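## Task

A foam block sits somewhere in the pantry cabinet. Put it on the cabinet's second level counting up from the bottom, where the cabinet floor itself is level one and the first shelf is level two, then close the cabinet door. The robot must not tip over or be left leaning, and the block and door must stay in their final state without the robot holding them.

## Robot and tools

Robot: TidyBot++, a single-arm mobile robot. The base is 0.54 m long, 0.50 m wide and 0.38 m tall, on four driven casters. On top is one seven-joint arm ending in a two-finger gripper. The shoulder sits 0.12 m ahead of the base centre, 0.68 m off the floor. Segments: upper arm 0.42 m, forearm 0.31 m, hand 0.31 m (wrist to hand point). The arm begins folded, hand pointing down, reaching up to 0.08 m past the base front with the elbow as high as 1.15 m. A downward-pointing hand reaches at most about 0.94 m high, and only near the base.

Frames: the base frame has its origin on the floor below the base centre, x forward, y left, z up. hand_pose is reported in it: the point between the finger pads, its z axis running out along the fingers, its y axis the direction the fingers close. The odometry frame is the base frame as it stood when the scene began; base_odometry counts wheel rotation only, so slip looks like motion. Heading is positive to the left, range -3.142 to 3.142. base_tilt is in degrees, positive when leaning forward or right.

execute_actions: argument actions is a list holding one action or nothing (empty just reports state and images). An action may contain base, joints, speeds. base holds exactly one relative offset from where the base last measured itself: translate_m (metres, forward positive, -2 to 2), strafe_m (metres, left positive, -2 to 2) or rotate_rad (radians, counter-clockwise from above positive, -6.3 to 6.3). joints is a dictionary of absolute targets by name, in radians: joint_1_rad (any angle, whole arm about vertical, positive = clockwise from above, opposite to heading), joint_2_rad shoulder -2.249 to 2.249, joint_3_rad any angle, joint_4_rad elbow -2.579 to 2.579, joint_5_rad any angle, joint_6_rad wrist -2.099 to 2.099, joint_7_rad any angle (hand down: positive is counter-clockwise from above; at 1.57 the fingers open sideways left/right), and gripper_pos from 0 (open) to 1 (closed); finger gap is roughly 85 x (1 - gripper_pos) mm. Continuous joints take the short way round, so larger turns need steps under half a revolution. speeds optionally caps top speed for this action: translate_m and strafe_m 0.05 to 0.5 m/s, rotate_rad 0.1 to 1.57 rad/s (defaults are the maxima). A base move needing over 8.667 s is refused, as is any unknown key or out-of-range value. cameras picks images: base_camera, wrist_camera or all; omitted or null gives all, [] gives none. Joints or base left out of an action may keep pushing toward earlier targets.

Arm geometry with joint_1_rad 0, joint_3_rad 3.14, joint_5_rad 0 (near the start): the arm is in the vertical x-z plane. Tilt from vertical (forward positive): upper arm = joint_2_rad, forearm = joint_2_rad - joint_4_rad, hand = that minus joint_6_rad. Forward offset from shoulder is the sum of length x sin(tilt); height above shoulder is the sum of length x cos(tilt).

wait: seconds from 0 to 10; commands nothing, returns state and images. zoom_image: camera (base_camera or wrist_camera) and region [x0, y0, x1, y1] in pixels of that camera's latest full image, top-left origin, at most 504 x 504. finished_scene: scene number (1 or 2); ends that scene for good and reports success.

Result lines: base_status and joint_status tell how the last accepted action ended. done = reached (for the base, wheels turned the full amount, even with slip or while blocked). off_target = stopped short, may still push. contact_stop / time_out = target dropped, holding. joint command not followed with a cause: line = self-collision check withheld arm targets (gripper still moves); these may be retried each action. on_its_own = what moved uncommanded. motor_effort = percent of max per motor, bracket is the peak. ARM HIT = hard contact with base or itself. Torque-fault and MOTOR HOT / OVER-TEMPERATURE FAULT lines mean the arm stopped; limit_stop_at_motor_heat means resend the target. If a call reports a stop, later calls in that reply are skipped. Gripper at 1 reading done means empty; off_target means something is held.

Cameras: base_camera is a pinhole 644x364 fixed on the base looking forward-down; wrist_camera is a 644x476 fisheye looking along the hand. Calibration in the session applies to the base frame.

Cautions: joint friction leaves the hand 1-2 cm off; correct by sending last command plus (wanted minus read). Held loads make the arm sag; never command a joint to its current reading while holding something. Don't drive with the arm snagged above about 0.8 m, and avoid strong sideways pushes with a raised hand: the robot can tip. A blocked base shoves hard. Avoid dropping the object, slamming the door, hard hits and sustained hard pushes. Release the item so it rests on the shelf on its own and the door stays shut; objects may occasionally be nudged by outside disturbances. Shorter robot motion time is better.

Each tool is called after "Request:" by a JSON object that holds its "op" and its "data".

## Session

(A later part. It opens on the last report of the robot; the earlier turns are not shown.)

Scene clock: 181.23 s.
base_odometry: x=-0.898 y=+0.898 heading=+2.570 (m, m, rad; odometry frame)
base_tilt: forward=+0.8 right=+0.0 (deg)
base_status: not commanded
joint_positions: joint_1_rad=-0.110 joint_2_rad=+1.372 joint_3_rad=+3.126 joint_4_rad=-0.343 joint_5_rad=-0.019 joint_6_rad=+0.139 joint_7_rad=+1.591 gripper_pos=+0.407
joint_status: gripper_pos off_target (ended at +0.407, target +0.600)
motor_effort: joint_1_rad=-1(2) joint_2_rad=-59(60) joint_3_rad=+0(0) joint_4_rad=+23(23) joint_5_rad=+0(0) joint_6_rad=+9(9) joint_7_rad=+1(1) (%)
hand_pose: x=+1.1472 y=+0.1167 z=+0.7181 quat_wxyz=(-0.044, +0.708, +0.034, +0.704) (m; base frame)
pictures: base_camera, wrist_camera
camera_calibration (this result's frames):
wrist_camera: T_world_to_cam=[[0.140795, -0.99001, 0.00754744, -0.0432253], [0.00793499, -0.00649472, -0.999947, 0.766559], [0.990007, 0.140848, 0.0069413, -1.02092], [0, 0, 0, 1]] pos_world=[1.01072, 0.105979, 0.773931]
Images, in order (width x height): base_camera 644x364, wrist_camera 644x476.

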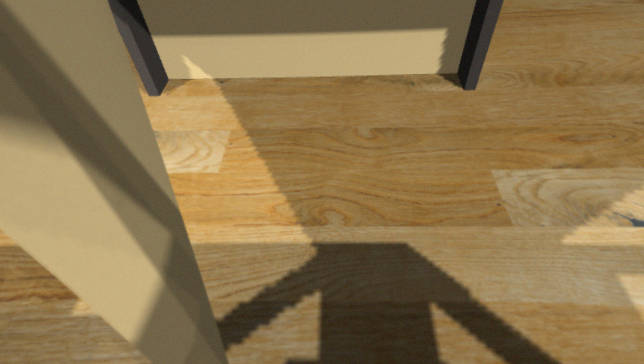

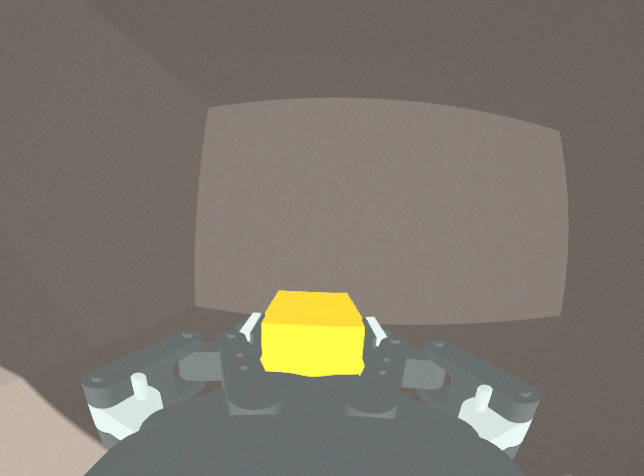

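Request:
{"op": "execute_actions", "data": {"actions": [{"joints":{"joint_2_rad":1.33,"joint_1_rad":-0.05}}], "cameras": []}}

Request:
{"op": "execute_actions", "data": {"actions": [{"base":{"translate_m":-0.45},"speeds":{"translate_m":0.2}}]}}

Scene clock: 183.93 s.
base_odometry: x=-0.898 y=+0.898 heading=+2.570 (m, m, rad; odometry frame)
base_tilt: forward=+0.8 right=+0.1 (deg)
base_status: not commanded
joint_positions: joint_1_rad=-0.056 joint_2_rad=+1.353 joint_3_rad=+3.126 joint_4_rad=-0.343 joint_5_rad=-0.019 joint_6_rad=+0.137 joint_7_rad=+1.591 gripper_pos=+0.407
joint_status: all done
motor_effort: joint_1_rad=-1(2) joint_2_rad=-60(62) joint_3_rad=+0(1) joint_4_rad=+24(25) joint_5_rad=+1(0) joint_6_rad=+10(10) joint_7_rad=+1(1) (%)
hand_pose: x=+1.1512 y=+0.0610 z=+0.7373 quat_wxyz=(-0.025, +0.703, +0.015, +0.711) (m; base frame)
pictures: none
No camera images: the call's "cameras" was empty. Leave "cameras" out to get every camera's image.

Scene clock: 186.97 s.
base_odometry: x=-0.519 y=+0.655 heading=+2.571 (m, m, rad; odometry frame)
base_tilt: forward=+0.8 right=+0.1 (deg)
base_status: done
joint_positions: joint_1_rad=-0.052 joint_2_rad=+1.353 joint_3_rad=+3.126 joint_4_rad=-0.343 joint_5_rad=-0.019 joint_6_rad=+0.136 joint_7_rad=+1.591 gripper_pos=+0.407
joint_status: not commanded
motor_effort: joint_1_rad=-1(7) joint_2_rad=-59(65) joint_3_rad=+0(1) joint_4_rad=+23(26) joint_5_rad=+0(0) joint_6_rad=+10(11) joint_7_rad=+1(1) (%)
hand_pose: x=+1.1514 y=+0.0566 z=+0.7375 quat_wxyz=(-0.023, +0.703, +0.014, +0.711) (m; base frame)
pictures: base_camera, wrist_camera
camera_calibration (this result's frames):
wrist_camera: T_world_to_cam=[[0.0828757, -0.996527, 0.00806026, -0.0367672], [0.0242398, -0.00606993, -0.999688, 0.766582], [0.996265, 0.0830452, 0.0236526, -1.03296], [0, 0, 0, 1]] pos_world=[1.01356, 0.0537957, 0.791071]
Images, in order (width x height): base_camera 644x364, wrist_camera 644x476.

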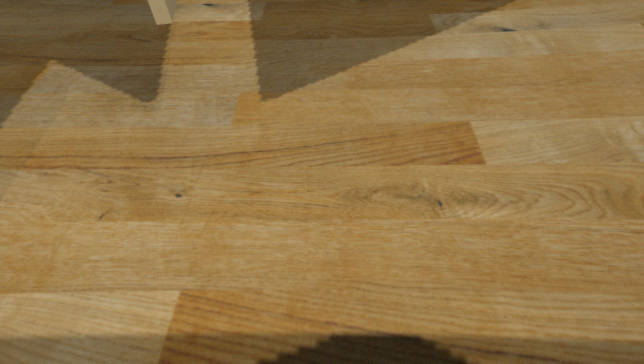

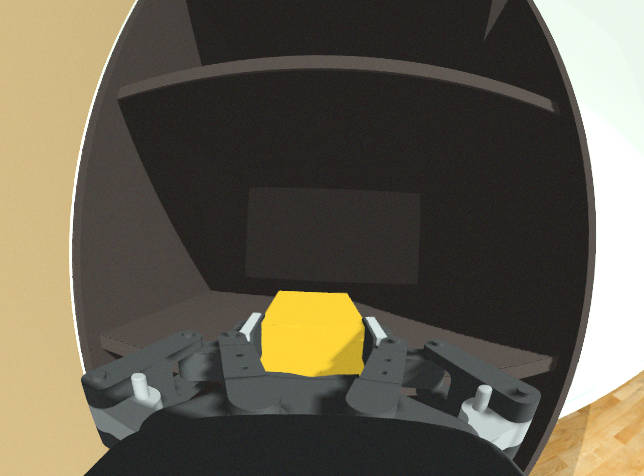

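Request:
{"op": "execute_actions", "data": {"actions": [{"joints":{"joint_1_rad":-0.24}}], "cameras": []}}

Request:
{"op": "execute_actions", "data": {"actions": [{"joints":{"joint_1_rad":-0.05}}], "cameras": []}}

Request:
{"op": "execute_actions", "data": {"actions": [{"base":{"translate_m":-0.15}}], "cameras": []}}

Request:
{"op": "execute_actions", "data": {"actions": [{"joints":{"joint_2_rad":1.75,"joint_4_rad":-0.3,"joint_6_rad":0.45}}]}}

Scene clock: 190.27 s.
base_odometry: x=-0.519 y=+0.655 heading=+2.570 (m, m, rad; odometry frame)
base_tilt: forward=+0.8 right=+0.1 (deg)
base_status: not commanded
joint_positions: joint_1_rad=-0.224 joint_2_rad=+1.352 joint_3_rad=+3.127 joint_4_rad=-0.343 joint_5_rad=-0.019 joint_6_rad=+0.135 joint_7_rad=+1.591 gripper_pos=+0.411
joint_status: all done
motor_effort: joint_1_rad=-1(24) joint_2_rad=-60(63) joint_3_rad=+0(3) joint_4_rad=+24(25) joint_5_rad=+0(4) joint_6_rad=+10(10) joint_7_rad=+1(2) (%)
hand_pose: x=+1.1265 y=+0.2323 z=+0.7377 quat_wxyz=(-0.084, +0.699, +0.074, +0.706) (m; base frame)
pictures: none
No camera images: the call's "cameras" was empty. Leave "cameras" out to get every camera's image.

Scene clock: 191.90 s.
base_odometry: x=-0.519 y=+0.655 heading=+2.570 (m, m, rad; odometry frame)
base_tilt: forward=+0.8 right=+0.1 (deg)
base_status: not commanded
joint_positions: joint_1_rad=-0.044 joint_2_rad=+1.352 joint_3_rad=+3.127 joint_4_rad=-0.343 joint_5_rad=-0.019 joint_6_rad=+0.135 joint_7_rad=+1.591 gripper_pos=+0.411
joint_status: all done
motor_effort: joint_1_rad=-1(7) joint_2_rad=-61(61) joint_3_rad=+0(1) joint_4_rad=+24(24) joint_5_rad=+1(1) joint_6_rad=+10(10) joint_7_rad=+1(1) (%)
hand_pose: x=+1.1518 y=+0.0487 z=+0.7377 quat_wxyz=(-0.020, +0.703, +0.011, +0.711) (m; base frame)
pictures: none
No camera images: the call's "cameras" was empty. Leave "cameras" out to get every camera's image.

Scene clock: 193.37 s.
base_odometry: x=-0.393 y=+0.574 heading=+2.571 (m, m, rad; odometry frame)
base_tilt: forward=+0.8 right=+0.1 (deg)
base_status: done
joint_positions: joint_1_rad=-0.044 joint_2_rad=+1.352 joint_3_rad=+3.127 joint_4_rad=-0.343 joint_5_rad=-0.019 joint_6_rad=+0.135 joint_7_rad=+1.591 gripper_pos=+0.411
joint_status: not commanded
motor_effort: joint_1_rad=-1(4) joint_2_rad=-59(63) joint_3_rad=+0(0) joint_4_rad=+24(25) joint_5_rad=+1(1) joint_6_rad=+10(10) joint_7_rad=+1(1) (%)
hand_pose: x=+1.1517 y=+0.0487 z=+0.7382 quat_wxyz=(-0.020, +0.703, +0.011, +0.711) (m; base frame)
pictures: none
No camera images: the call's "cameras" was empty. Leave "cameras" out to get every camera's image.

Scene clock: 195.30 s.
base_odometry: x=-0.393 y=+0.574 heading=+2.571 (m, m, rad; odometry frame)
base_tilt: forward=+0.8 right=+0.1 (deg)
base_status: not commanded
joint_positions: joint_1_rad=-0.044 joint_2_rad=+1.759 joint_3_rad=+3.127 joint_4_rad=-0.316 joint_5_rad=-0.019 joint_6_rad=+0.409 joint_7_rad=+1.591 gripper_pos=+0.411
joint_status: all done
motor_effort: joint_1_rad=-1(1) joint_2_rad=-58(68) joint_3_rad=+0(0) joint_4_rad=+21(26) joint_5_rad=+0(0) joint_6_rad=+9(11) joint_7_rad=+1(1) (%)
hand_pose: x=+1.1165 y=+0.0441 z=+0.4216 quat_wxyz=(-0.016, +0.740, +0.009, +0.672) (m; base frame)
pictures: base_camera, wrist_camera
camera_calibration (this result's frames):
wrist_camera: T_world_to_cam=[[0.0667623, -0.997742, 0.00737562, -0.025472], [-0.0824448, -0.0128832, -0.996512, 0.56966], [0.994357, 0.0659214, -0.0831188, -0.941775], [0, 0, 0, 1]] pos_world=[0.985126, 0.0440077, 0.489582]
Images, in order (width x height): base_camera 644x364, wrist_camera 644x476.

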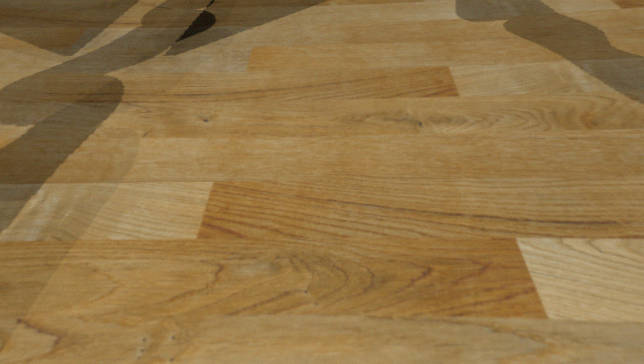

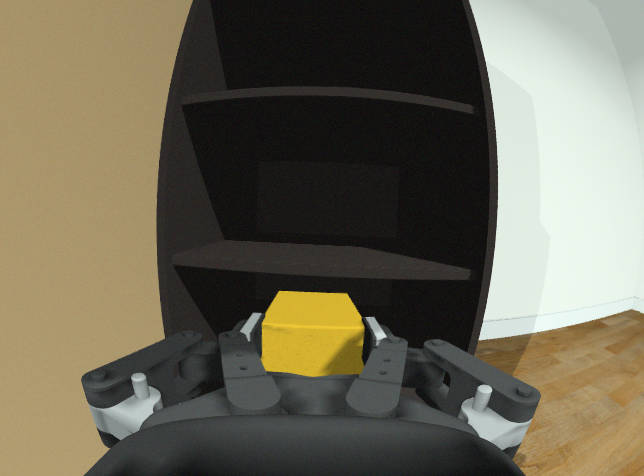

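Request:
{"op": "execute_actions", "data": {"actions": [{"joints":{"joint_2_rad":1.72,"joint_6_rad":0.5,"joint_1_rad":-0.1}}], "cameras": []}}

Request:
{"op": "execute_actions", "data": {"actions": [{"base":{"translate_m":0.2},"speeds":{"translate_m":0.2}}]}}

Scene clock: 198.77 s.
base_odometry: x=-0.393 y=+0.574 heading=+2.571 (m, m, rad; odometry frame)
base_tilt: forward=+0.8 right=+0.1 (deg)
base_status: not commanded
joint_positions: joint_1_rad=-0.092 joint_2_rad=+1.743 joint_3_rad=+3.127 joint_4_rad=-0.316 joint_5_rad=-0.019 joint_6_rad=+0.459 joint_7_rad=+1.591 gripper_pos=+0.411
joint_status: all done
motor_effort: joint_1_rad=+1(4) joint_2_rad=-59(60) joint_3_rad=+0(1) joint_4_rad=+22(23) joint_5_rad=+0(0) joint_6_rad=+10(10) joint_7_rad=+1(1) (%)
hand_pose: x=+1.1183 y=+0.0914 z=+0.4537 quat_wxyz=(-0.032, +0.717, +0.025, +0.696) (m; base frame)
pictures: none
No camera images: the call's "cameras" was empty. Leave "cameras" out to get every camera's image.

Scene clock: 200.57 s.
base_odometry: x=-0.561 y=+0.682 heading=+2.572 (m, m, rad; odometry frame)
base_tilt: forward=+0.8 right=+0.1 (deg)
base_status: done
joint_positions: joint_1_rad=-0.092 joint_2_rad=+1.740 joint_3_rad=+3.127 joint_4_rad=-0.316 joint_5_rad=-0.019 joint_6_rad=+0.462 joint_7_rad=+1.591 gripper_pos=+0.411
joint_status: not commanded
motor_effort: joint_1_rad=-1(2) joint_2_rad=-59(61) joint_3_rad=+0(0) joint_4_rad=+22(23) joint_5_rad=+0(1) joint_6_rad=+10(10) joint_7_rad=+1(1) (%)
hand_pose: x=+1.1188 y=+0.0922 z=+0.4569 quat_wxyz=(-0.032, +0.715, +0.025, +0.698) (m; base frame)
pictures: base_camera, wrist_camera
camera_calibration (this result's frames):
wrist_camera: T_world_to_cam=[[0.112552, -0.9936, 0.00953011, -0.0305567], [-0.010355, -0.0107634, -0.999888, 0.526339], [0.993592, 0.11244, -0.0115002, -0.980442], [0, 0, 0, 1]] pos_world=[0.983049, 0.0855453, 0.515296]
Images, in order (width x height): base_camera 644x364, wrist_camera 644x476.

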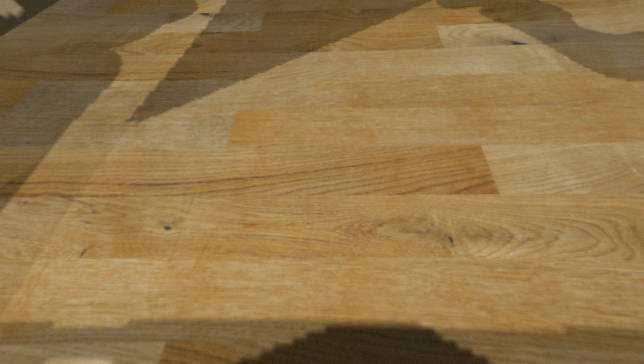

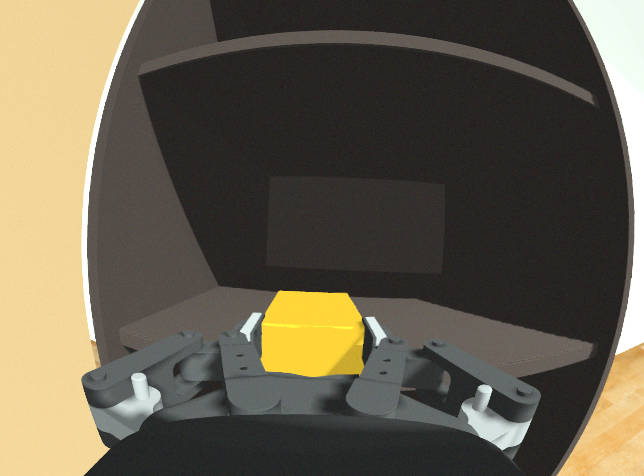

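Request:
{"op": "execute_actions", "data": {"actions": [{"joints":{"joint_2_rad":1.69}}], "cameras": []}}

Request:
{"op": "execute_actions", "data": {"actions": [{"base":{"translate_m":0.2},"speeds":{"translate_m":0.1}}]}}

Scene clock: 202.83 s.
base_odometry: x=-0.561 y=+0.682 heading=+2.572 (m, m, rad; odometry frame)
base_tilt: forward=+0.8 right=+0.1 (deg)
base_status: not commanded
joint_positions: joint_1_rad=-0.092 joint_2_rad=+1.712 joint_3_rad=+3.127 joint_4_rad=-0.316 joint_5_rad=-0.019 joint_6_rad=+0.462 joint_7_rad=+1.591 gripper_pos=+0.411
joint_status: all done
motor_effort: joint_1_rad=-1(1) joint_2_rad=-59(62) joint_3_rad=+0(0) joint_4_rad=+22(23) joint_5_rad=+0(1) joint_6_rad=+9(10) joint_7_rad=+1(1) (%)
hand_pose: x=+1.1246 y=+0.0927 z=+0.4851 quat_wxyz=(-0.033, +0.705, +0.025, +0.708) (m; base frame)
pictures: none
No camera images: the call's "cameras" was empty. Leave "cameras" out to get every camera's image.

Scene clock: 205.40 s.
base_odometry: x=-0.730 y=+0.790 heading=+2.572 (m, m, rad; odometry frame)
base_tilt: forward=+0.8 right=+0.1 (deg)
base_status: done
joint_positions: joint_1_rad=-0.093 joint_2_rad=+1.712 joint_3_rad=+3.127 joint_4_rad=-0.316 joint_5_rad=-0.019 joint_6_rad=+0.462 joint_7_rad=+1.591 gripper_pos=+0.411
joint_status: not commanded
motor_effort: joint_1_rad=-1(4) joint_2_rad=-60(61) joint_3_rad=-1(0) joint_4_rad=+22(23) joint_5_rad=+0(0) joint_6_rad=+10(10) joint_7_rad=+1(1) (%)
hand_pose: x=+1.1246 y=+0.0932 z=+0.4852 quat_wxyz=(-0.033, +0.705, +0.025, +0.708) (m; base frame)
pictures: base_camera, wrist_camera
camera_calibration (this result's frames):
wrist_camera: T_world_to_cam=[[0.112721, -0.993575, 0.0101014, -0.0309643], [0.0177006, -0.00815661, -0.99981, 0.522869], [0.993469, 0.112879, 0.0166675, -0.99962], [0, 0, 0, 1]] pos_world=[0.987326, 0.0863355, 0.539744]
Images, in order (width x height): base_camera 644x364, wrist_camera 644x476.

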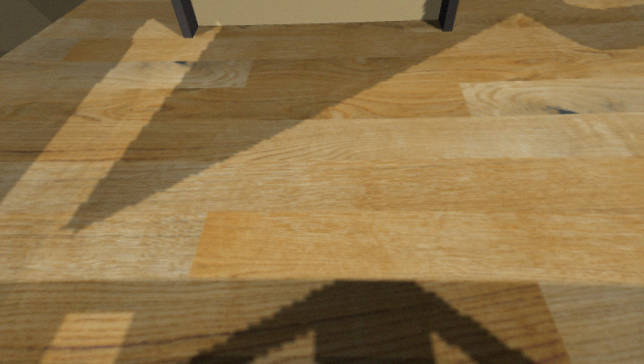

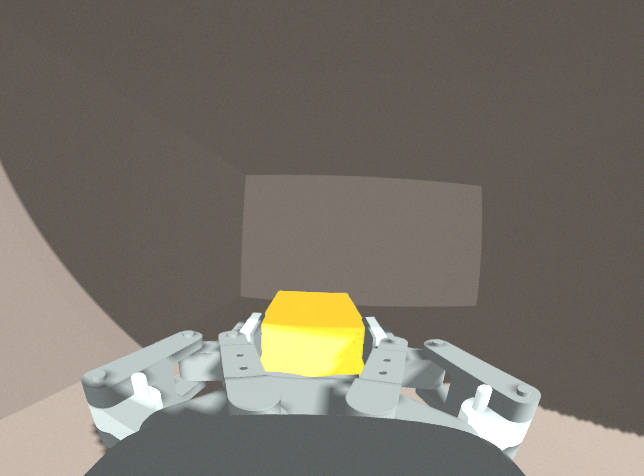

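Door appears wide open now. Lower, release, retreat.

Request:
{"op": "execute_actions", "data": {"actions": [{"joints":{"joint_2_rad":1.72}}], "cameras": []}}

Request:
{"op": "execute_actions", "data": {"actions": [{"joints":{"gripper_pos":0}}]}}

Request:
{"op": "execute_actions", "data": {"actions": [{"base":{"translate_m":-0.45},"speeds":{"translate_m":0.25}}]}}

Scene clock: 207.70 s.
base_odometry: x=-0.730 y=+0.790 heading=+2.572 (m, m, rad; odometry frame)
base_tilt: forward=+0.8 right=+0.1 (deg)
base_status: not commanded
joint_positions: joint_1_rad=-0.093 joint_2_rad=+1.714 joint_3_rad=+3.127 joint_4_rad=-0.316 joint_5_rad=-0.019 joint_6_rad=+0.462 joint_7_rad=+1.591 gripper_pos=+0.411
joint_status: all done
motor_effort: joint_1_rad=-1(1) joint_2_rad=-58(61) joint_3_rad=+0(0) joint_4_rad=+22(23) joint_5_rad=+1(0) joint_6_rad=+10(10) joint_7_rad=+1(1) (%)
hand_pose: x=+1.1242 y=+0.0931 z=+0.4831 quat_wxyz=(-0.033, +0.706, +0.025, +0.707) (m; base frame)
pictures: none
No camera images: the call's "cameras" was empty. Leave "cameras" out to get every camera's image.

Scene clock: 208.57 s.
base_odometry: x=-0.730 y=+0.790 heading=+2.572 (m, m, rad; odometry frame)
base_tilt: forward=+0.8 right=+0.1 (deg)
base_status: not commanded
joint_positions: joint_1_rad=-0.093 joint_2_rad=+1.714 joint_3_rad=+3.127 joint_4_rad=-0.316 joint_5_rad=-0.019 joint_6_rad=+0.462 joint_7_rad=+1.591 gripper_pos=+0.000
joint_status: all done
motor_effort: joint_1_rad=+0(1) joint_2_rad=-58(60) joint_3_rad=+0(0) joint_4_rad=+22(22) joint_5_rad=+1(0) joint_6_rad=+9(10) joint_7_rad=+1(1) (%)
hand_pose: x=+1.1242 y=+0.0931 z=+0.4831 quat_wxyz=(-0.033, +0.706, +0.025, +0.707) (m; base frame)
pictures: base_camera, wrist_camera
camera_calibration (this result's frames):
wrist_camera: T_world_to_cam=[[0.112743, -0.993573, 0.0100586, -0.0309377], [0.0155874, -0.00835338, -0.999844, 0.523144], [0.993502, 0.112882, 0.0145455, -0.998177], [0, 0, 0, 1]] pos_world=[0.987024, 0.0863074, 0.537892]
Images, in order (width x height): base_camera 644x364, wrist_camera 644x476.

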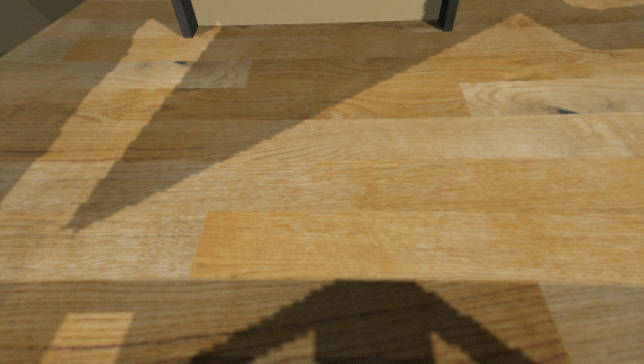

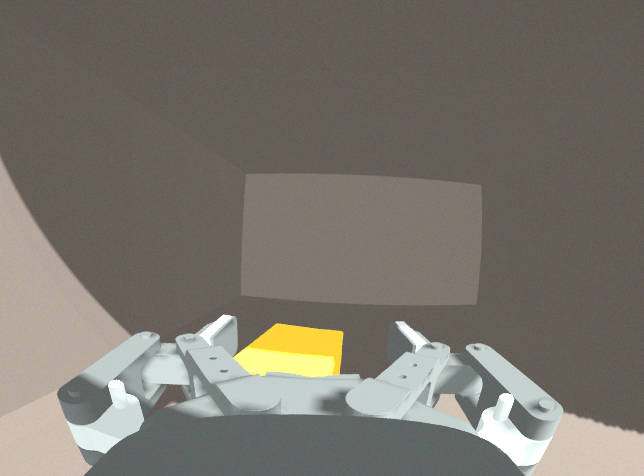

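Scene clock: 211.30 s.
base_odometry: x=-0.351 y=+0.547 heading=+2.573 (m, m, rad; odometry frame)
base_tilt: forward=+0.8 right=+0.1 (deg)
base_status: done
joint_positions: joint_1_rad=-0.094 joint_2_rad=+1.714 joint_3_rad=+3.127 joint_4_rad=-0.316 joint_5_rad=-0.019 joint_6_rad=+0.462 joint_7_rad=+1.591 gripper_pos=+0.000
joint_status: not commanded
motor_effort: joint_1_rad=-1(7) joint_2_rad=-58(61) joint_3_rad=+0(1) joint_4_rad=+22(22) joint_5_rad=+0(1) joint_6_rad=+9(10) joint_7_rad=+1(1) (%)
hand_pose: x=+1.1241 y=+0.0946 z=+0.4832 quat_wxyz=(-0.034, +0.706, +0.026, +0.707) (m; base frame)
pictures: base_camera, wrist_camera
camera_calibration (this result's frames):
wrist_camera: T_world_to_cam=[[0.114178, -0.993409, 0.010063, -0.031109], [0.015793, -0.00831296, -0.999841, 0.523035], [0.993335, 0.114319, 0.0147397, -0.998276], [0, 0, 0, 1]] pos_world=[0.986914, 0.0875655, 0.537979]
Images, in order (width x height): base_camera 644x364, wrist_camera 644x476.

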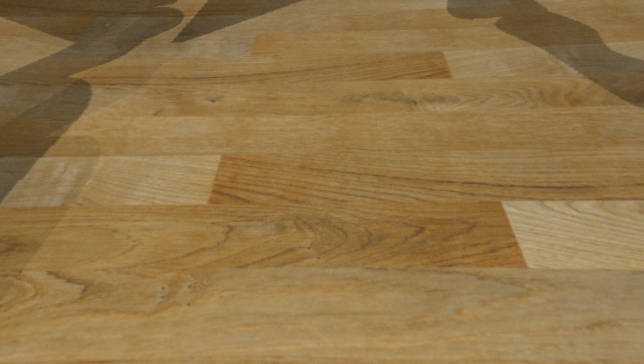

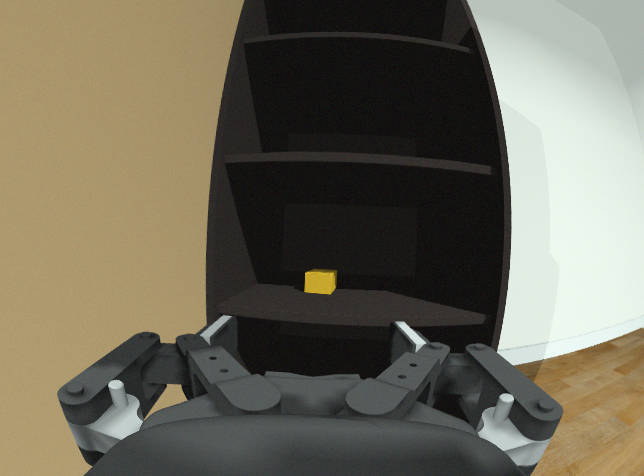

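Request:
{"op": "execute_actions", "data": {"actions": [{"base":{"translate_m":-0.25}}], "cameras": []}}

Request:
{"op": "execute_actions", "data": {"actions": [{"joints":{"joint_1_rad":-0.55,"joint_2_rad":1.35,"joint_4_rad":-0.33,"joint_6_rad":0.1,"gripper_pos":1}}], "cameras": []}}

Request:
{"op": "execute_actions", "data": {"actions": [{"base":{"translate_m":0.35}}]}}

Request:
{"op": "execute_actions", "data": {"actions": [{"joints":{"joint_1_rad":-0.35}}]}}

Scene clock: 215.63 s.
base_odometry: x=-0.140 y=+0.412 heading=+2.573 (m, m, rad; odometry frame)
base_tilt: forward=+0.8 right=+0.1 (deg)
base_status: done
joint_positions: joint_1_rad=-0.094 joint_2_rad=+1.714 joint_3_rad=+3.127 joint_4_rad=-0.316 joint_5_rad=-0.019 joint_6_rad=+0.462 joint_7_rad=+1.591 gripper_pos=+0.000
joint_status: not commanded
motor_effort: joint_1_rad=-1(4) joint_2_rad=-59(60) joint_3_rad=+0(0) joint_4_rad=+22(22) joint_5_rad=+1(1) joint_6_rad=+9(10) joint_7_rad=+1(1) (%)
hand_pose: x=+1.1241 y=+0.0946 z=+0.4832 quat_wxyz=(-0.034, +0.706, +0.026, +0.707) (m; base frame)
pictures: none
No camera images: the call's "cameras" was empty. Leave "cameras" out to get every camera's image.

Scene clock: 217.63 s.
base_odometry: x=-0.140 y=+0.412 heading=+2.573 (m, m, rad; odometry frame)
base_tilt: forward=+0.8 right=+0.0 (deg)
base_status: not commanded
joint_positions: joint_1_rad=-0.551 joint_2_rad=+1.346 joint_3_rad=+3.127 joint_4_rad=-0.316 joint_5_rad=-0.019 joint_6_rad=+0.140 joint_7_rad=+1.591 gripper_pos=+0.999
joint_status: all done
motor_effort: joint_1_rad=-1(9) joint_2_rad=-60(65) joint_3_rad=+0(1) joint_4_rad=+23(24) joint_5_rad=+0(2) joint_6_rad=+9(11) joint_7_rad=+1(1) (%)
hand_pose: x=+0.9984 y=+0.5441 z=+0.7625 quat_wxyz=(-0.202, +0.665, +0.183, +0.696) (m; base frame)
pictures: none
No camera images: the call's "cameras" was empty. Leave "cameras" out to get every camera's image.

Scene clock: 220.07 s.
base_odometry: x=-0.435 y=+0.601 heading=+2.573 (m, m, rad; odometry frame)
base_tilt: forward=+0.8 right=+0.0 (deg)
base_status: done
joint_positions: joint_1_rad=-0.575 joint_2_rad=+1.346 joint_3_rad=+3.127 joint_4_rad=-0.322 joint_5_rad=-0.013 joint_6_rad=+0.136 joint_7_rad=+1.596 gripper_pos=+0.999
joint_status: not commanded
motor_effort: joint_1_rad=+4(22) joint_2_rad=-60(65) joint_3_rad=+0(3) joint_4_rad=+24(32) joint_5_rad=+1(4) joint_6_rad=+9(10) joint_7_rad=+1(3) (%)
hand_pose: x=+0.9852 y=+0.5648 z=+0.7572 quat_wxyz=(-0.205, +0.665, +0.196, +0.691) (m; base frame)
pictures: base_camera, wrist_camera
camera_calibration (this result's frames):
wrist_camera: T_world_to_cam=[[0.569164, -0.821983, 0.0198933, -0.103416], [0.0528853, 0.0124534, -0.998523, 0.753817], [0.820521, 0.569376, 0.0505589, -1.03197], [0, 0, 0, 1]] pos_world=[0.865752, 0.493187, 0.806937]
Images, in order (width x height): base_camera 644x364, wrist_camera 644x476.

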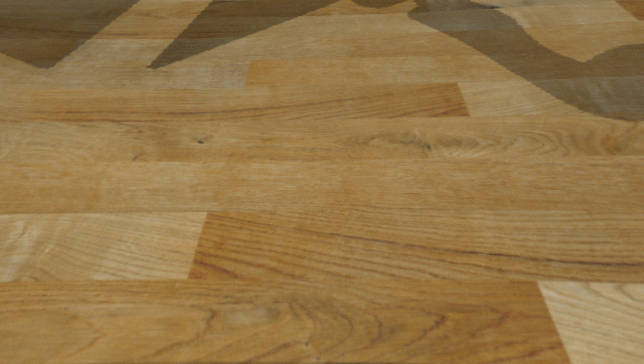

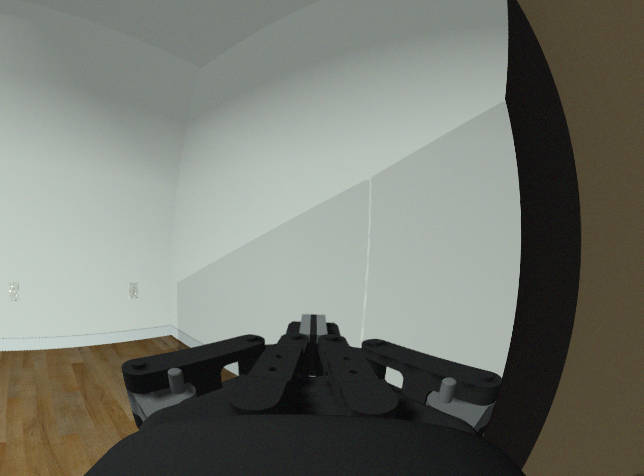

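Scene clock: 221.23 s.
base_odometry: x=-0.435 y=+0.601 heading=+2.573 (m, m, rad; odometry frame)
base_tilt: forward=+0.7 right=+0.0 (deg)
base_status: not commanded
joint_positions: joint_1_rad=-0.568 joint_2_rad=+1.346 joint_3_rad=+3.116 joint_4_rad=-0.323 joint_5_rad=-0.013 joint_6_rad=+0.136 joint_7_rad=+1.596 gripper_pos=+0.999
joint_status: joint_1_rad off_target (ended at -0.568, target -0.350)
motor_effort: joint_1_rad=+33(33) joint_2_rad=-58(61) joint_3_rad=+4(4) joint_4_rad=+26(26) joint_5_rad=+1(0) joint_6_rad=+9(9) joint_7_rad=+1(1) (%)
hand_pose: x=+0.9879 y=+0.5606 z=+0.7571 quat_wxyz=(-0.207, +0.667, +0.191, +0.690) (m; base frame)
pictures: base_camera, wrist_camera
camera_calibration (this result's frames):
wrist_camera: T_world_to_cam=[[0.565939, -0.824392, 0.00954402, -0.0959815], [0.0470328, 0.0207259, -0.998678, 0.754906], [0.823105, 0.56564, 0.0505031, -1.03219], [0, 0, 0, 1]] pos_world=[0.868417, 0.489077, 0.806953]
Images, in order (width x height): base_camera 644x364, wrist_camera 644x476.

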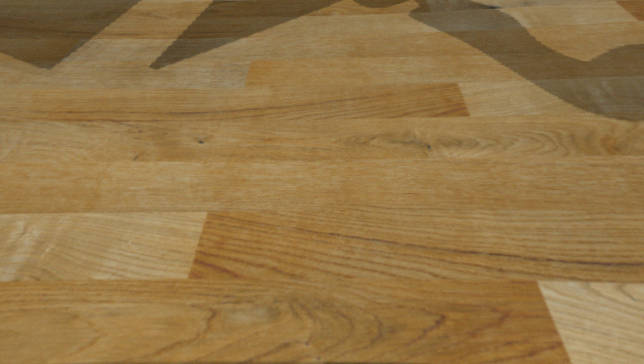

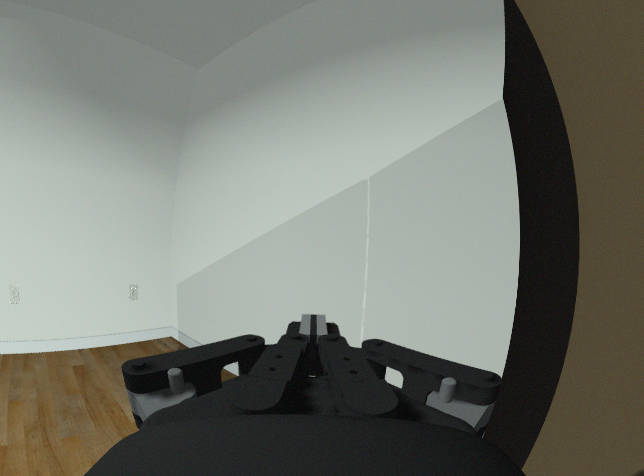

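Request:
{"op": "execute_actions", "data": {"actions": [{"base":{"translate_m":-0.2},"joints":{"joint_1_rad":-0.6}}], "cameras": []}}

Request:
{"op": "execute_actions", "data": {"actions": [{"joints":{"joint_1_rad":-0.85}}]}}

Request:
{"op": "execute_actions", "data": {"actions": [{"base":{"translate_m":0.4},"speeds":{"translate_m":0.3}}]}}

Scene clock: 224.83 s.
base_odometry: x=-0.266 y=+0.493 heading=+2.573 (m, m, rad; odometry frame)
base_tilt: forward=+0.8 right=+0.0 (deg)
base_status: done
joint_positions: joint_1_rad=-0.605 joint_2_rad=+1.346 joint_3_rad=+3.122 joint_4_rad=-0.323 joint_5_rad=-0.013 joint_6_rad=+0.135 joint_7_rad=+1.596 gripper_pos=+0.999
joint_status: all done
motor_effort: joint_1_rad=+0(34) joint_2_rad=-59(64) joint_3_rad=+0(4) joint_4_rad=+23(25) joint_5_rad=+1(0) joint_6_rad=+9(10) joint_7_rad=+1(1) (%)
hand_pose: x=+0.9672 y=+0.5914 z=+0.7573 quat_wxyz=(-0.218, +0.663, +0.205, +0.687) (m; base frame)
pictures: none
No camera images: the call's "cameras" was empty. Leave "cameras" out to get every camera's image.

Scene clock: 226.60 s.
base_odometry: x=-0.266 y=+0.493 heading=+2.573 (m, m, rad; odometry frame)
base_tilt: forward=+0.8 right=+0.1 (deg)
base_status: not commanded
joint_positions: joint_1_rad=-0.854 joint_2_rad=+1.346 joint_3_rad=+3.122 joint_4_rad=-0.323 joint_5_rad=-0.013 joint_6_rad=+0.135 joint_7_rad=+1.596 gripper_pos=+0.999
joint_status: all done
motor_effort: joint_1_rad=-2(8) joint_2_rad=-60(61) joint_3_rad=+0(1) joint_4_rad=+24(24) joint_5_rad=+0(0) joint_6_rad=+9(10) joint_7_rad=+1(1) (%)
hand_pose: x=+0.7956 y=+0.7819 z=+0.7573 quat_wxyz=(-0.301, +0.632, +0.285, +0.654) (m; base frame)
pictures: base_camera, wrist_camera
camera_calibration (this result's frames):
wrist_camera: T_world_to_cam=[[0.774257, -0.632699, 0.0147715, -0.124339], [0.043378, 0.0297689, -0.998615, 0.755324], [0.631383, 0.773826, 0.050494, -1.00938], [0, 0, 0, 1]] pos_world=[0.700811, 0.679929, 0.807082]
Images, in order (width x height): base_camera 644x364, wrist_camera 644x476.

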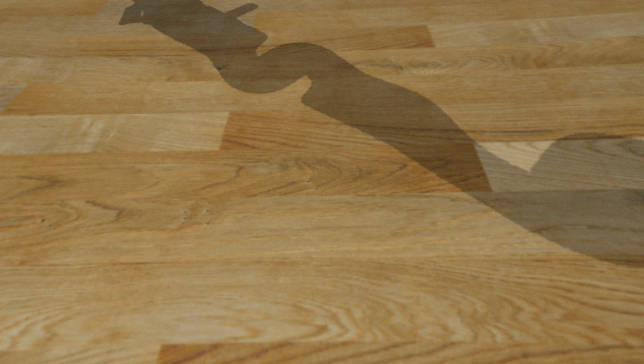

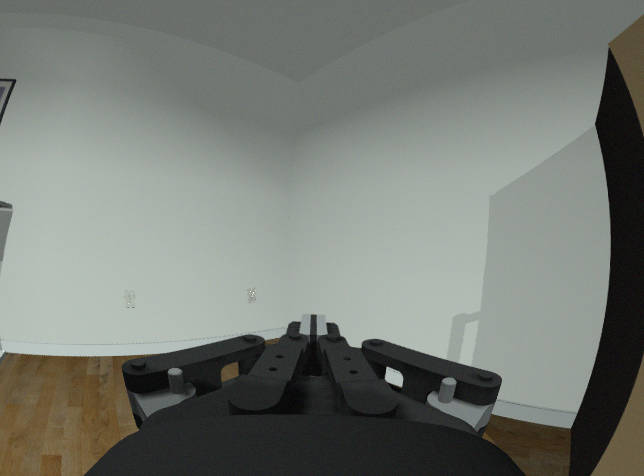

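Scene clock: 228.93 s.
base_odometry: x=-0.603 y=+0.708 heading=+2.573 (m, m, rad; odometry frame)
base_tilt: forward=+0.8 right=+0.0 (deg)
base_status: done
joint_positions: joint_1_rad=-0.851 joint_2_rad=+1.346 joint_3_rad=+3.122 joint_4_rad=-0.323 joint_5_rad=-0.013 joint_6_rad=+0.135 joint_7_rad=+1.596 gripper_pos=+0.999
joint_status: not commanded
motor_effort: joint_1_rad=-1(4) joint_2_rad=-60(64) joint_3_rad=+0(0) joint_4_rad=+23(26) joint_5_rad=+1(0) joint_6_rad=+9(10) joint_7_rad=+1(1) (%)
hand_pose: x=+0.7973 y=+0.7805 z=+0.7567 quat_wxyz=(-0.300, +0.633, +0.285, +0.654) (m; base frame)
pictures: base_camera, wrist_camera
camera_calibration (this result's frames):
wrist_camera: T_world_to_cam=[[0.772912, -0.634342, 0.0147417, -0.124179], [0.0427846, 0.0289224, -0.998666, 0.755893], [0.633069, 0.772511, 0.0494946, -1.00888], [0, 0, 0, 1]] pos_world=[0.702328, 0.678734, 0.806649]
Images, in order (width x height): base_camera 644x364, wrist_camera 644x476.

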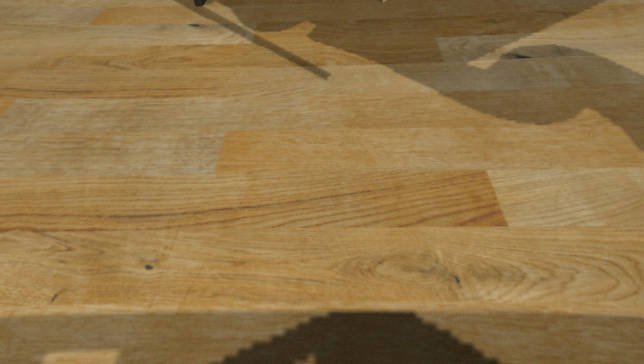

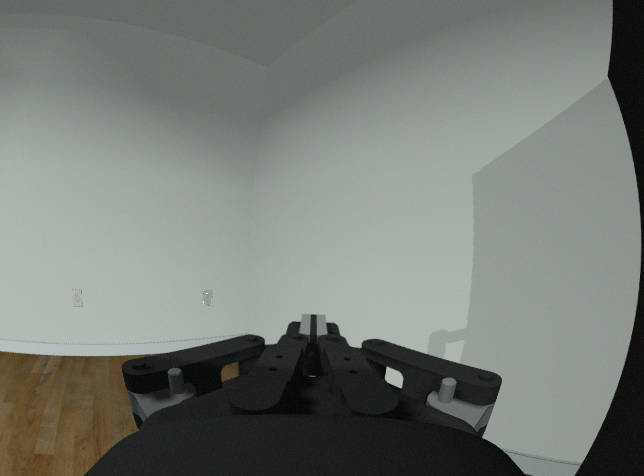

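Request:
{"op": "execute_actions", "data": {"actions": [{"joints":{"joint_1_rad":-0.4}}]}}

Scene clock: 232.03 s.
base_odometry: x=-0.603 y=+0.708 heading=+2.573 (m, m, rad; odometry frame)
base_tilt: forward=+0.8 right=+0.0 (deg)
base_status: not commanded
joint_positions: joint_1_rad=-0.399 joint_2_rad=+1.346 joint_3_rad=+3.122 joint_4_rad=-0.323 joint_5_rad=-0.013 joint_6_rad=+0.135 joint_7_rad=+1.596 gripper_pos=+0.999
joint_status: all done
motor_effort: joint_1_rad=-1(10) joint_2_rad=-59(60) joint_3_rad=+0(1) joint_4_rad=+24(24) joint_5_rad=+1(0) joint_6_rad=+9(9) joint_7_rad=+1(1) (%)
hand_pose: x=+1.0705 y=+0.4049 z=+0.7567 quat_wxyz=(-0.146, +0.681, +0.135, +0.705) (m; base frame)
pictures: base_camera, wrist_camera
camera_calibration (this result's frames):
wrist_camera: T_world_to_cam=[[0.417368, -0.908618, 0.0147417, -0.0818695], [0.0511275, 0.00728248, -0.998666, 0.7549], [0.907298, 0.417565, 0.0494948, -1.04151], [0, 0, 0, 1]] pos_world=[0.940534, 0.355013, 0.806649]
Images, in order (width x height): base_camera 644x364, wrist_camera 644x476.

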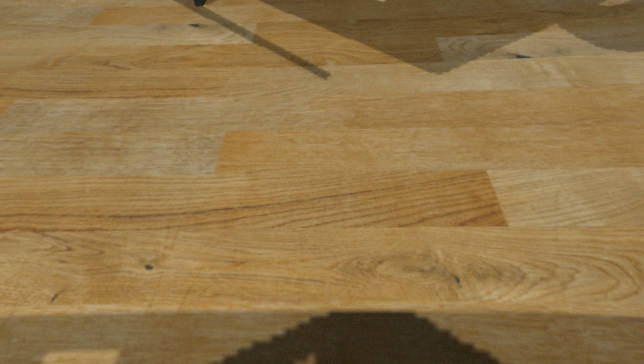

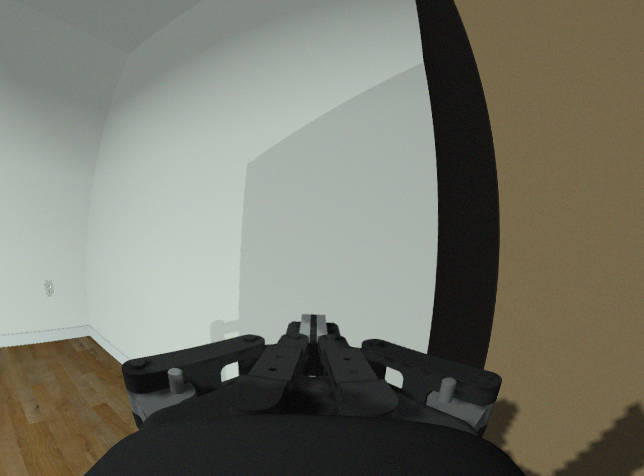

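Request:
{"op": "execute_actions", "data": {"actions": [{"joints":{"joint_1_rad":-0.05}}]}}

Request:
{"op": "execute_actions", "data": {"actions": [{"base":{"translate_m":0.07},"speeds":{"translate_m":0.08}}]}}

Scene clock: 235.03 s.
base_odometry: x=-0.603 y=+0.708 heading=+2.574 (m, m, rad; odometry frame)
base_tilt: forward=+0.7 right=+0.0 (deg)
base_status: not commanded
joint_positions: joint_1_rad=-0.337 joint_2_rad=+1.345 joint_3_rad=+3.102 joint_4_rad=-0.324 joint_5_rad=-0.013 joint_6_rad=+0.135 joint_7_rad=+1.596 gripper_pos=+0.999
joint_status: joint_1_rad off_target (ended at -0.337, target -0.050)
motor_effort: joint_1_rad=+49(48) joint_2_rad=-55(60) joint_3_rad=+7(7) joint_4_rad=+26(27) joint_5_rad=-2(2) joint_6_rad=+9(10) joint_7_rad=+1(2) (%)
hand_pose: x=+1.0924 y=+0.3485 z=+0.7567 quat_wxyz=(-0.132, +0.686, +0.109, +0.708) (m; base frame)
pictures: base_camera, wrist_camera
camera_calibration (this result's frames):
wrist_camera: T_world_to_cam=[[0.364784, -0.931084, -0.00384845, -0.0629708], [0.0443117, 0.0214889, -0.998787, 0.756796], [0.930037, 0.364171, 0.0490968, -1.04379], [0, 0, 0, 1]] pos_world=[0.960202, 0.305226, 0.806882]
Images, in order (width x height): base_camera 644x364, wrist_camera 644x476.

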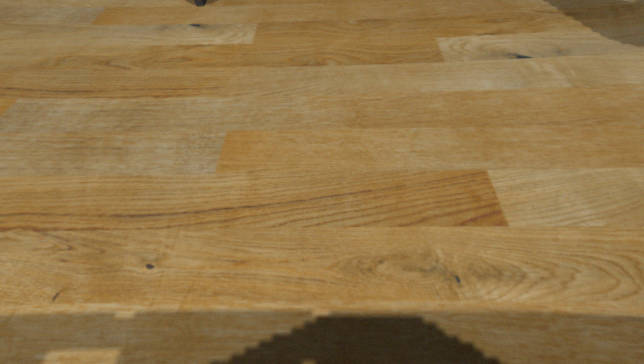

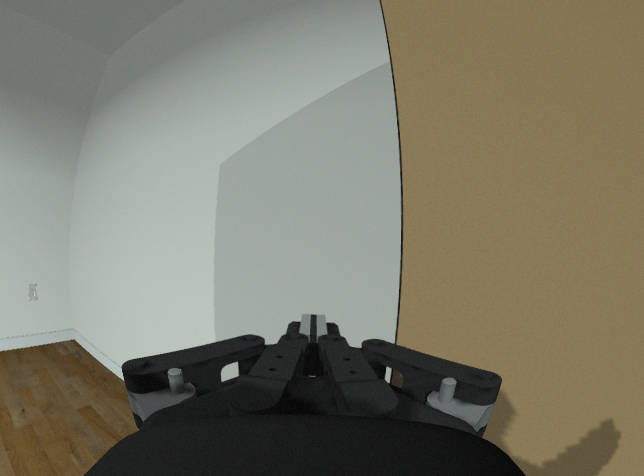

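Scene clock: 236.40 s.
base_odometry: x=-0.662 y=+0.745 heading=+2.575 (m, m, rad; odometry frame)
base_tilt: forward=+0.8 right=+0.0 (deg)
base_status: done
joint_positions: joint_1_rad=-0.374 joint_2_rad=+1.343 joint_3_rad=+3.093 joint_4_rad=-0.330 joint_5_rad=-0.011 joint_6_rad=+0.133 joint_7_rad=+1.596 gripper_pos=+0.999
joint_status: not commanded
motor_effort: joint_1_rad=+58(63) joint_2_rad=-60(62) joint_3_rad=+7(9) joint_4_rad=+23(29) joint_5_rad=-4(4) joint_6_rad=+10(11) joint_7_rad=+0(0) (%)
hand_pose: x=+1.0778 y=+0.3862 z=+0.7551 quat_wxyz=(-0.148, +0.686, +0.121, +0.702) (m; base frame)
pictures: base_camera, wrist_camera
camera_calibration (this result's frames):
wrist_camera: T_world_to_cam=[[0.401733, -0.915689, -0.0111089, -0.0628158], [0.0357258, 0.027793, -0.998975, 0.761939], [0.91506, 0.400924, 0.0438791, -1.03791], [0, 0, 0, 1]] pos_world=[0.947765, 0.337427, 0.806003]
Images, in order (width x height): base_camera 644x364, wrist_camera 644x476.

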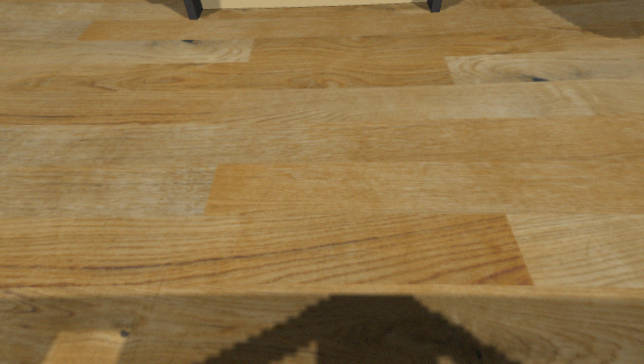

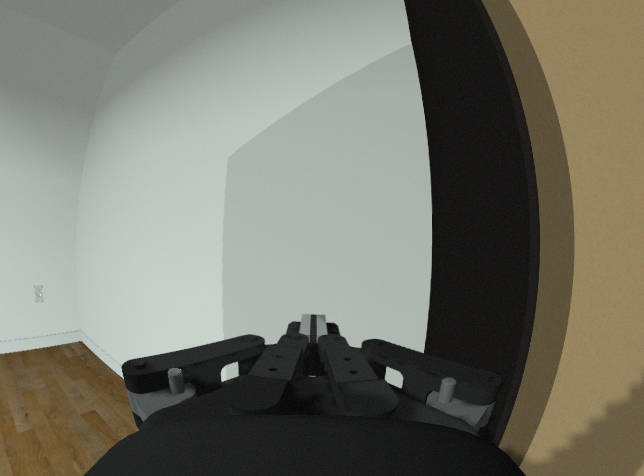

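Request:
{"op": "execute_actions", "data": {"actions": [{"base":{"translate_m":-0.25},"joints":{"joint_1_rad":-0.4}}], "cameras": []}}

Request:
{"op": "execute_actions", "data": {"actions": [{"joints":{"joint_1_rad":-0.1}}]}}

Scene clock: 240.70 s.
base_odometry: x=-0.451 y=+0.611 heading=+2.575 (m, m, rad; odometry frame)
base_tilt: forward=+0.8 right=+0.1 (deg)
base_status: done
joint_positions: joint_1_rad=-0.408 joint_2_rad=+1.344 joint_3_rad=+3.118 joint_4_rad=-0.330 joint_5_rad=-0.011 joint_6_rad=+0.132 joint_7_rad=+1.596 gripper_pos=+0.999
joint_status: all done
motor_effort: joint_1_rad=-1(54) joint_2_rad=-60(66) joint_3_rad=+0(7) joint_4_rad=+24(26) joint_5_rad=-1(3) joint_6_rad=+9(11) joint_7_rad=+1(0) (%)
hand_pose: x=+1.0661 y=+0.4143 z=+0.7535 quat_wxyz=(-0.150, +0.683, +0.139, +0.701) (m; base frame)
pictures: none
No camera images: the call's "cameras" was empty. Leave "cameras" out to get every camera's image.

Scene clock: 242.53 s.
base_odometry: x=-0.451 y=+0.611 heading=+2.575 (m, m, rad; odometry frame)
base_tilt: forward=+0.8 right=+0.1 (deg)
base_status: not commanded
joint_positions: joint_1_rad=-0.098 joint_2_rad=+1.344 joint_3_rad=+3.118 joint_4_rad=-0.330 joint_5_rad=-0.011 joint_6_rad=+0.132 joint_7_rad=+1.596 gripper_pos=+0.999
joint_status: all done
motor_effort: joint_1_rad=+0(10) joint_2_rad=-60(60) joint_3_rad=+0(2) joint_4_rad=+24(24) joint_5_rad=+0(1) joint_6_rad=+9(9) joint_7_rad=+1(1) (%)
hand_pose: x=+1.1474 y=+0.1056 z=+0.7535 quat_wxyz=(-0.039, +0.696, +0.032, +0.716) (m; base frame)
pictures: base_camera, wrist_camera
camera_calibration (this result's frames):
wrist_camera: T_world_to_cam=[[0.130802, -0.991324, 0.0129192, -0.0469882], [0.0426844, -0.00738797, -0.999061, 0.761511], [0.990489, 0.131231, 0.0413477, -1.04518], [0, 0, 0, 1]] pos_world=[1.00889, 0.096206, 0.804619]
Images, in order (width x height): base_camera 644x364, wrist_camera 644x476.

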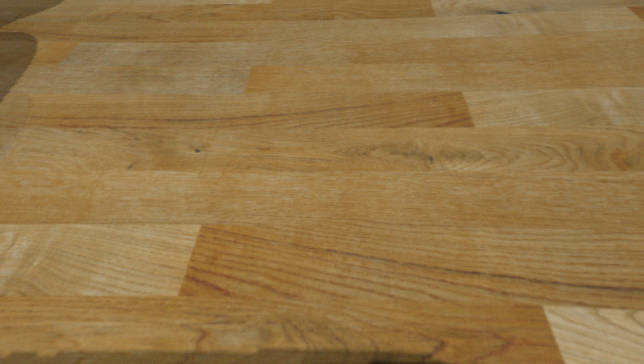

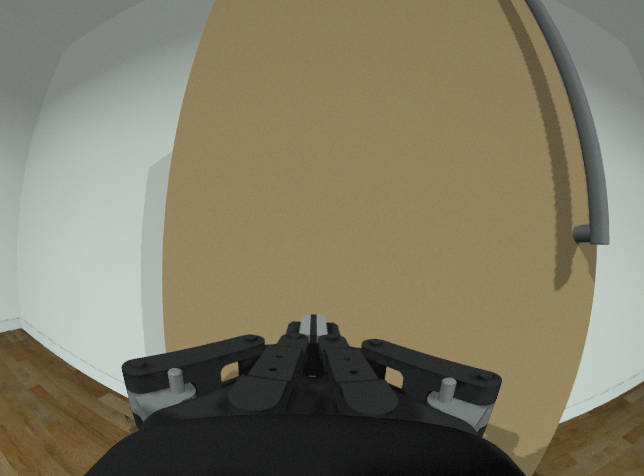

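Request:
{"op": "execute_actions", "data": {"actions": [{"base":{"translate_m":0.24},"joints":{"joint_1_rad":-0.03},"speeds":{"translate_m":0.1}}]}}

Scene clock: 249.10 s.
base_odometry: x=-0.650 y=+0.743 heading=+2.567 (m, m, rad; odometry frame)
base_tilt: forward=+0.7 right=+0.1 (deg)
base_status: translate_m time_out (by the wheels' count: +0.239 of +0.240)
joint_positions: joint_1_rad=+0.032 joint_2_rad=+1.287 joint_3_rad=+3.121 joint_4_rad=-0.410 joint_5_rad=-0.011 joint_6_rad=+0.098 joint_7_rad=+1.596 gripper_pos=+0.999
joint_status: joint_1_rad off_target (ended at +0.032, target -0.030)
motor_effort: joint_1_rad=-13(18) joint_2_rad=-48(64) joint_3_rad=-2(3) joint_4_rad=+38(45) joint_5_rad=+1(2) joint_6_rad=+14(17) joint_7_rad=+1(1) (%)
hand_pose: x=+1.1455 y=-0.0269 z=+0.7522 quat_wxyz=(+0.007, +0.717, -0.011, +0.697) (m; base frame)
pictures: base_camera, wrist_camera
camera_calibration (this result's frames):
wrist_camera: T_world_to_cam=[[0.00463951, -0.999879, 0.0148745, -0.0352621], [-0.0150392, -0.0149427, -0.999775, 0.825697], [0.999876, 0.00441477, -0.0151067, -0.997625], [0, 0, 0, 1]] pos_world=[1.01008, -0.0185153, 0.810965]
Images, in order (width x height): base_camera 644x364, wrist_camera 644x476.

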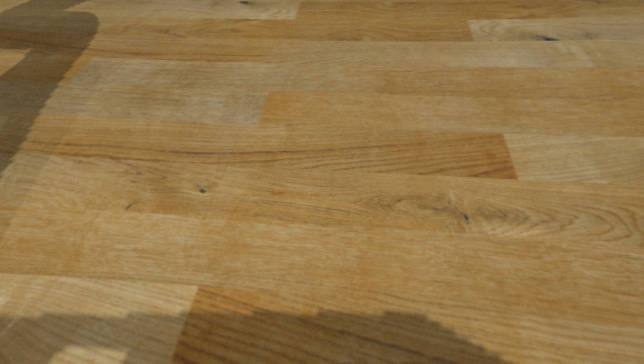

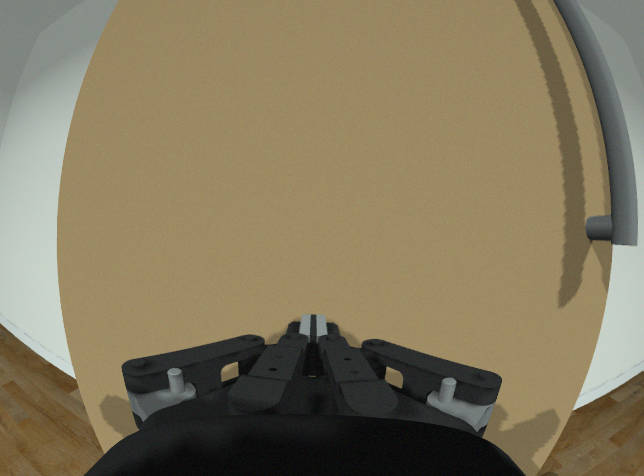

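Request:
{"op": "execute_actions", "data": {"actions": [{"base":{"translate_m":-0.3},"joints":{"joint_1_rad":0.35,"joint_2_rad":1.25}}]}}

Scene clock: 252.20 s.
base_odometry: x=-0.398 y=+0.580 heading=+2.567 (m, m, rad; odometry frame)
base_tilt: forward=+0.8 right=+0.1 (deg)
base_status: done
joint_positions: joint_1_rad=+0.354 joint_2_rad=+1.262 joint_3_rad=+3.121 joint_4_rad=-0.333 joint_5_rad=-0.011 joint_6_rad=+0.098 joint_7_rad=+1.596 gripper_pos=+0.999
joint_status: all done
motor_effort: joint_1_rad=+0(12) joint_2_rad=-60(65) joint_3_rad=+0(2) joint_4_rad=+24(36) joint_5_rad=+1(1) joint_6_rad=+9(13) joint_7_rad=+1(1) (%)
hand_pose: x=+1.0824 y=-0.3513 z=+0.8256 quat_wxyz=(+0.126, +0.670, -0.120, +0.722) (m; base frame)
pictures: base_camera, wrist_camera
camera_calibration (this result's frames):
wrist_camera: T_world_to_cam=[[-0.3155, -0.948756, 0.0179397, 0.00158573], [0.0764652, -0.0442625, -0.996089, 0.780944], [0.94584, -0.312894, 0.0865116, -1.06888], [0, 0, 0, 1]] pos_world=[0.951778, -0.298377, 0.870333]
Images, in order (width x height): base_camera 644x364, wrist_camera 644x476.

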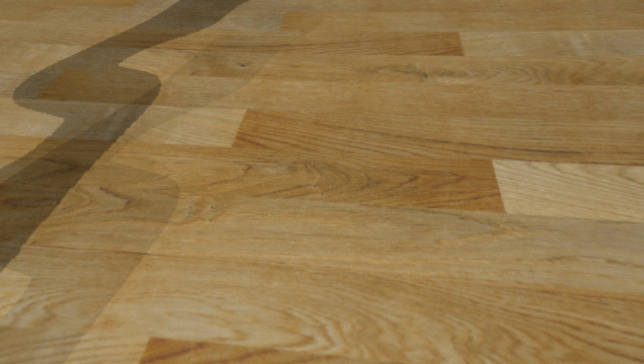

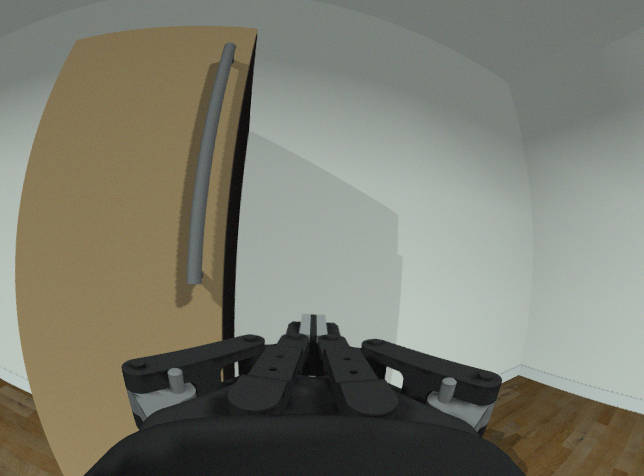

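Request:
{"op": "finished_scene", "data": {"scene": 1}}

The scene is finished: the task was done.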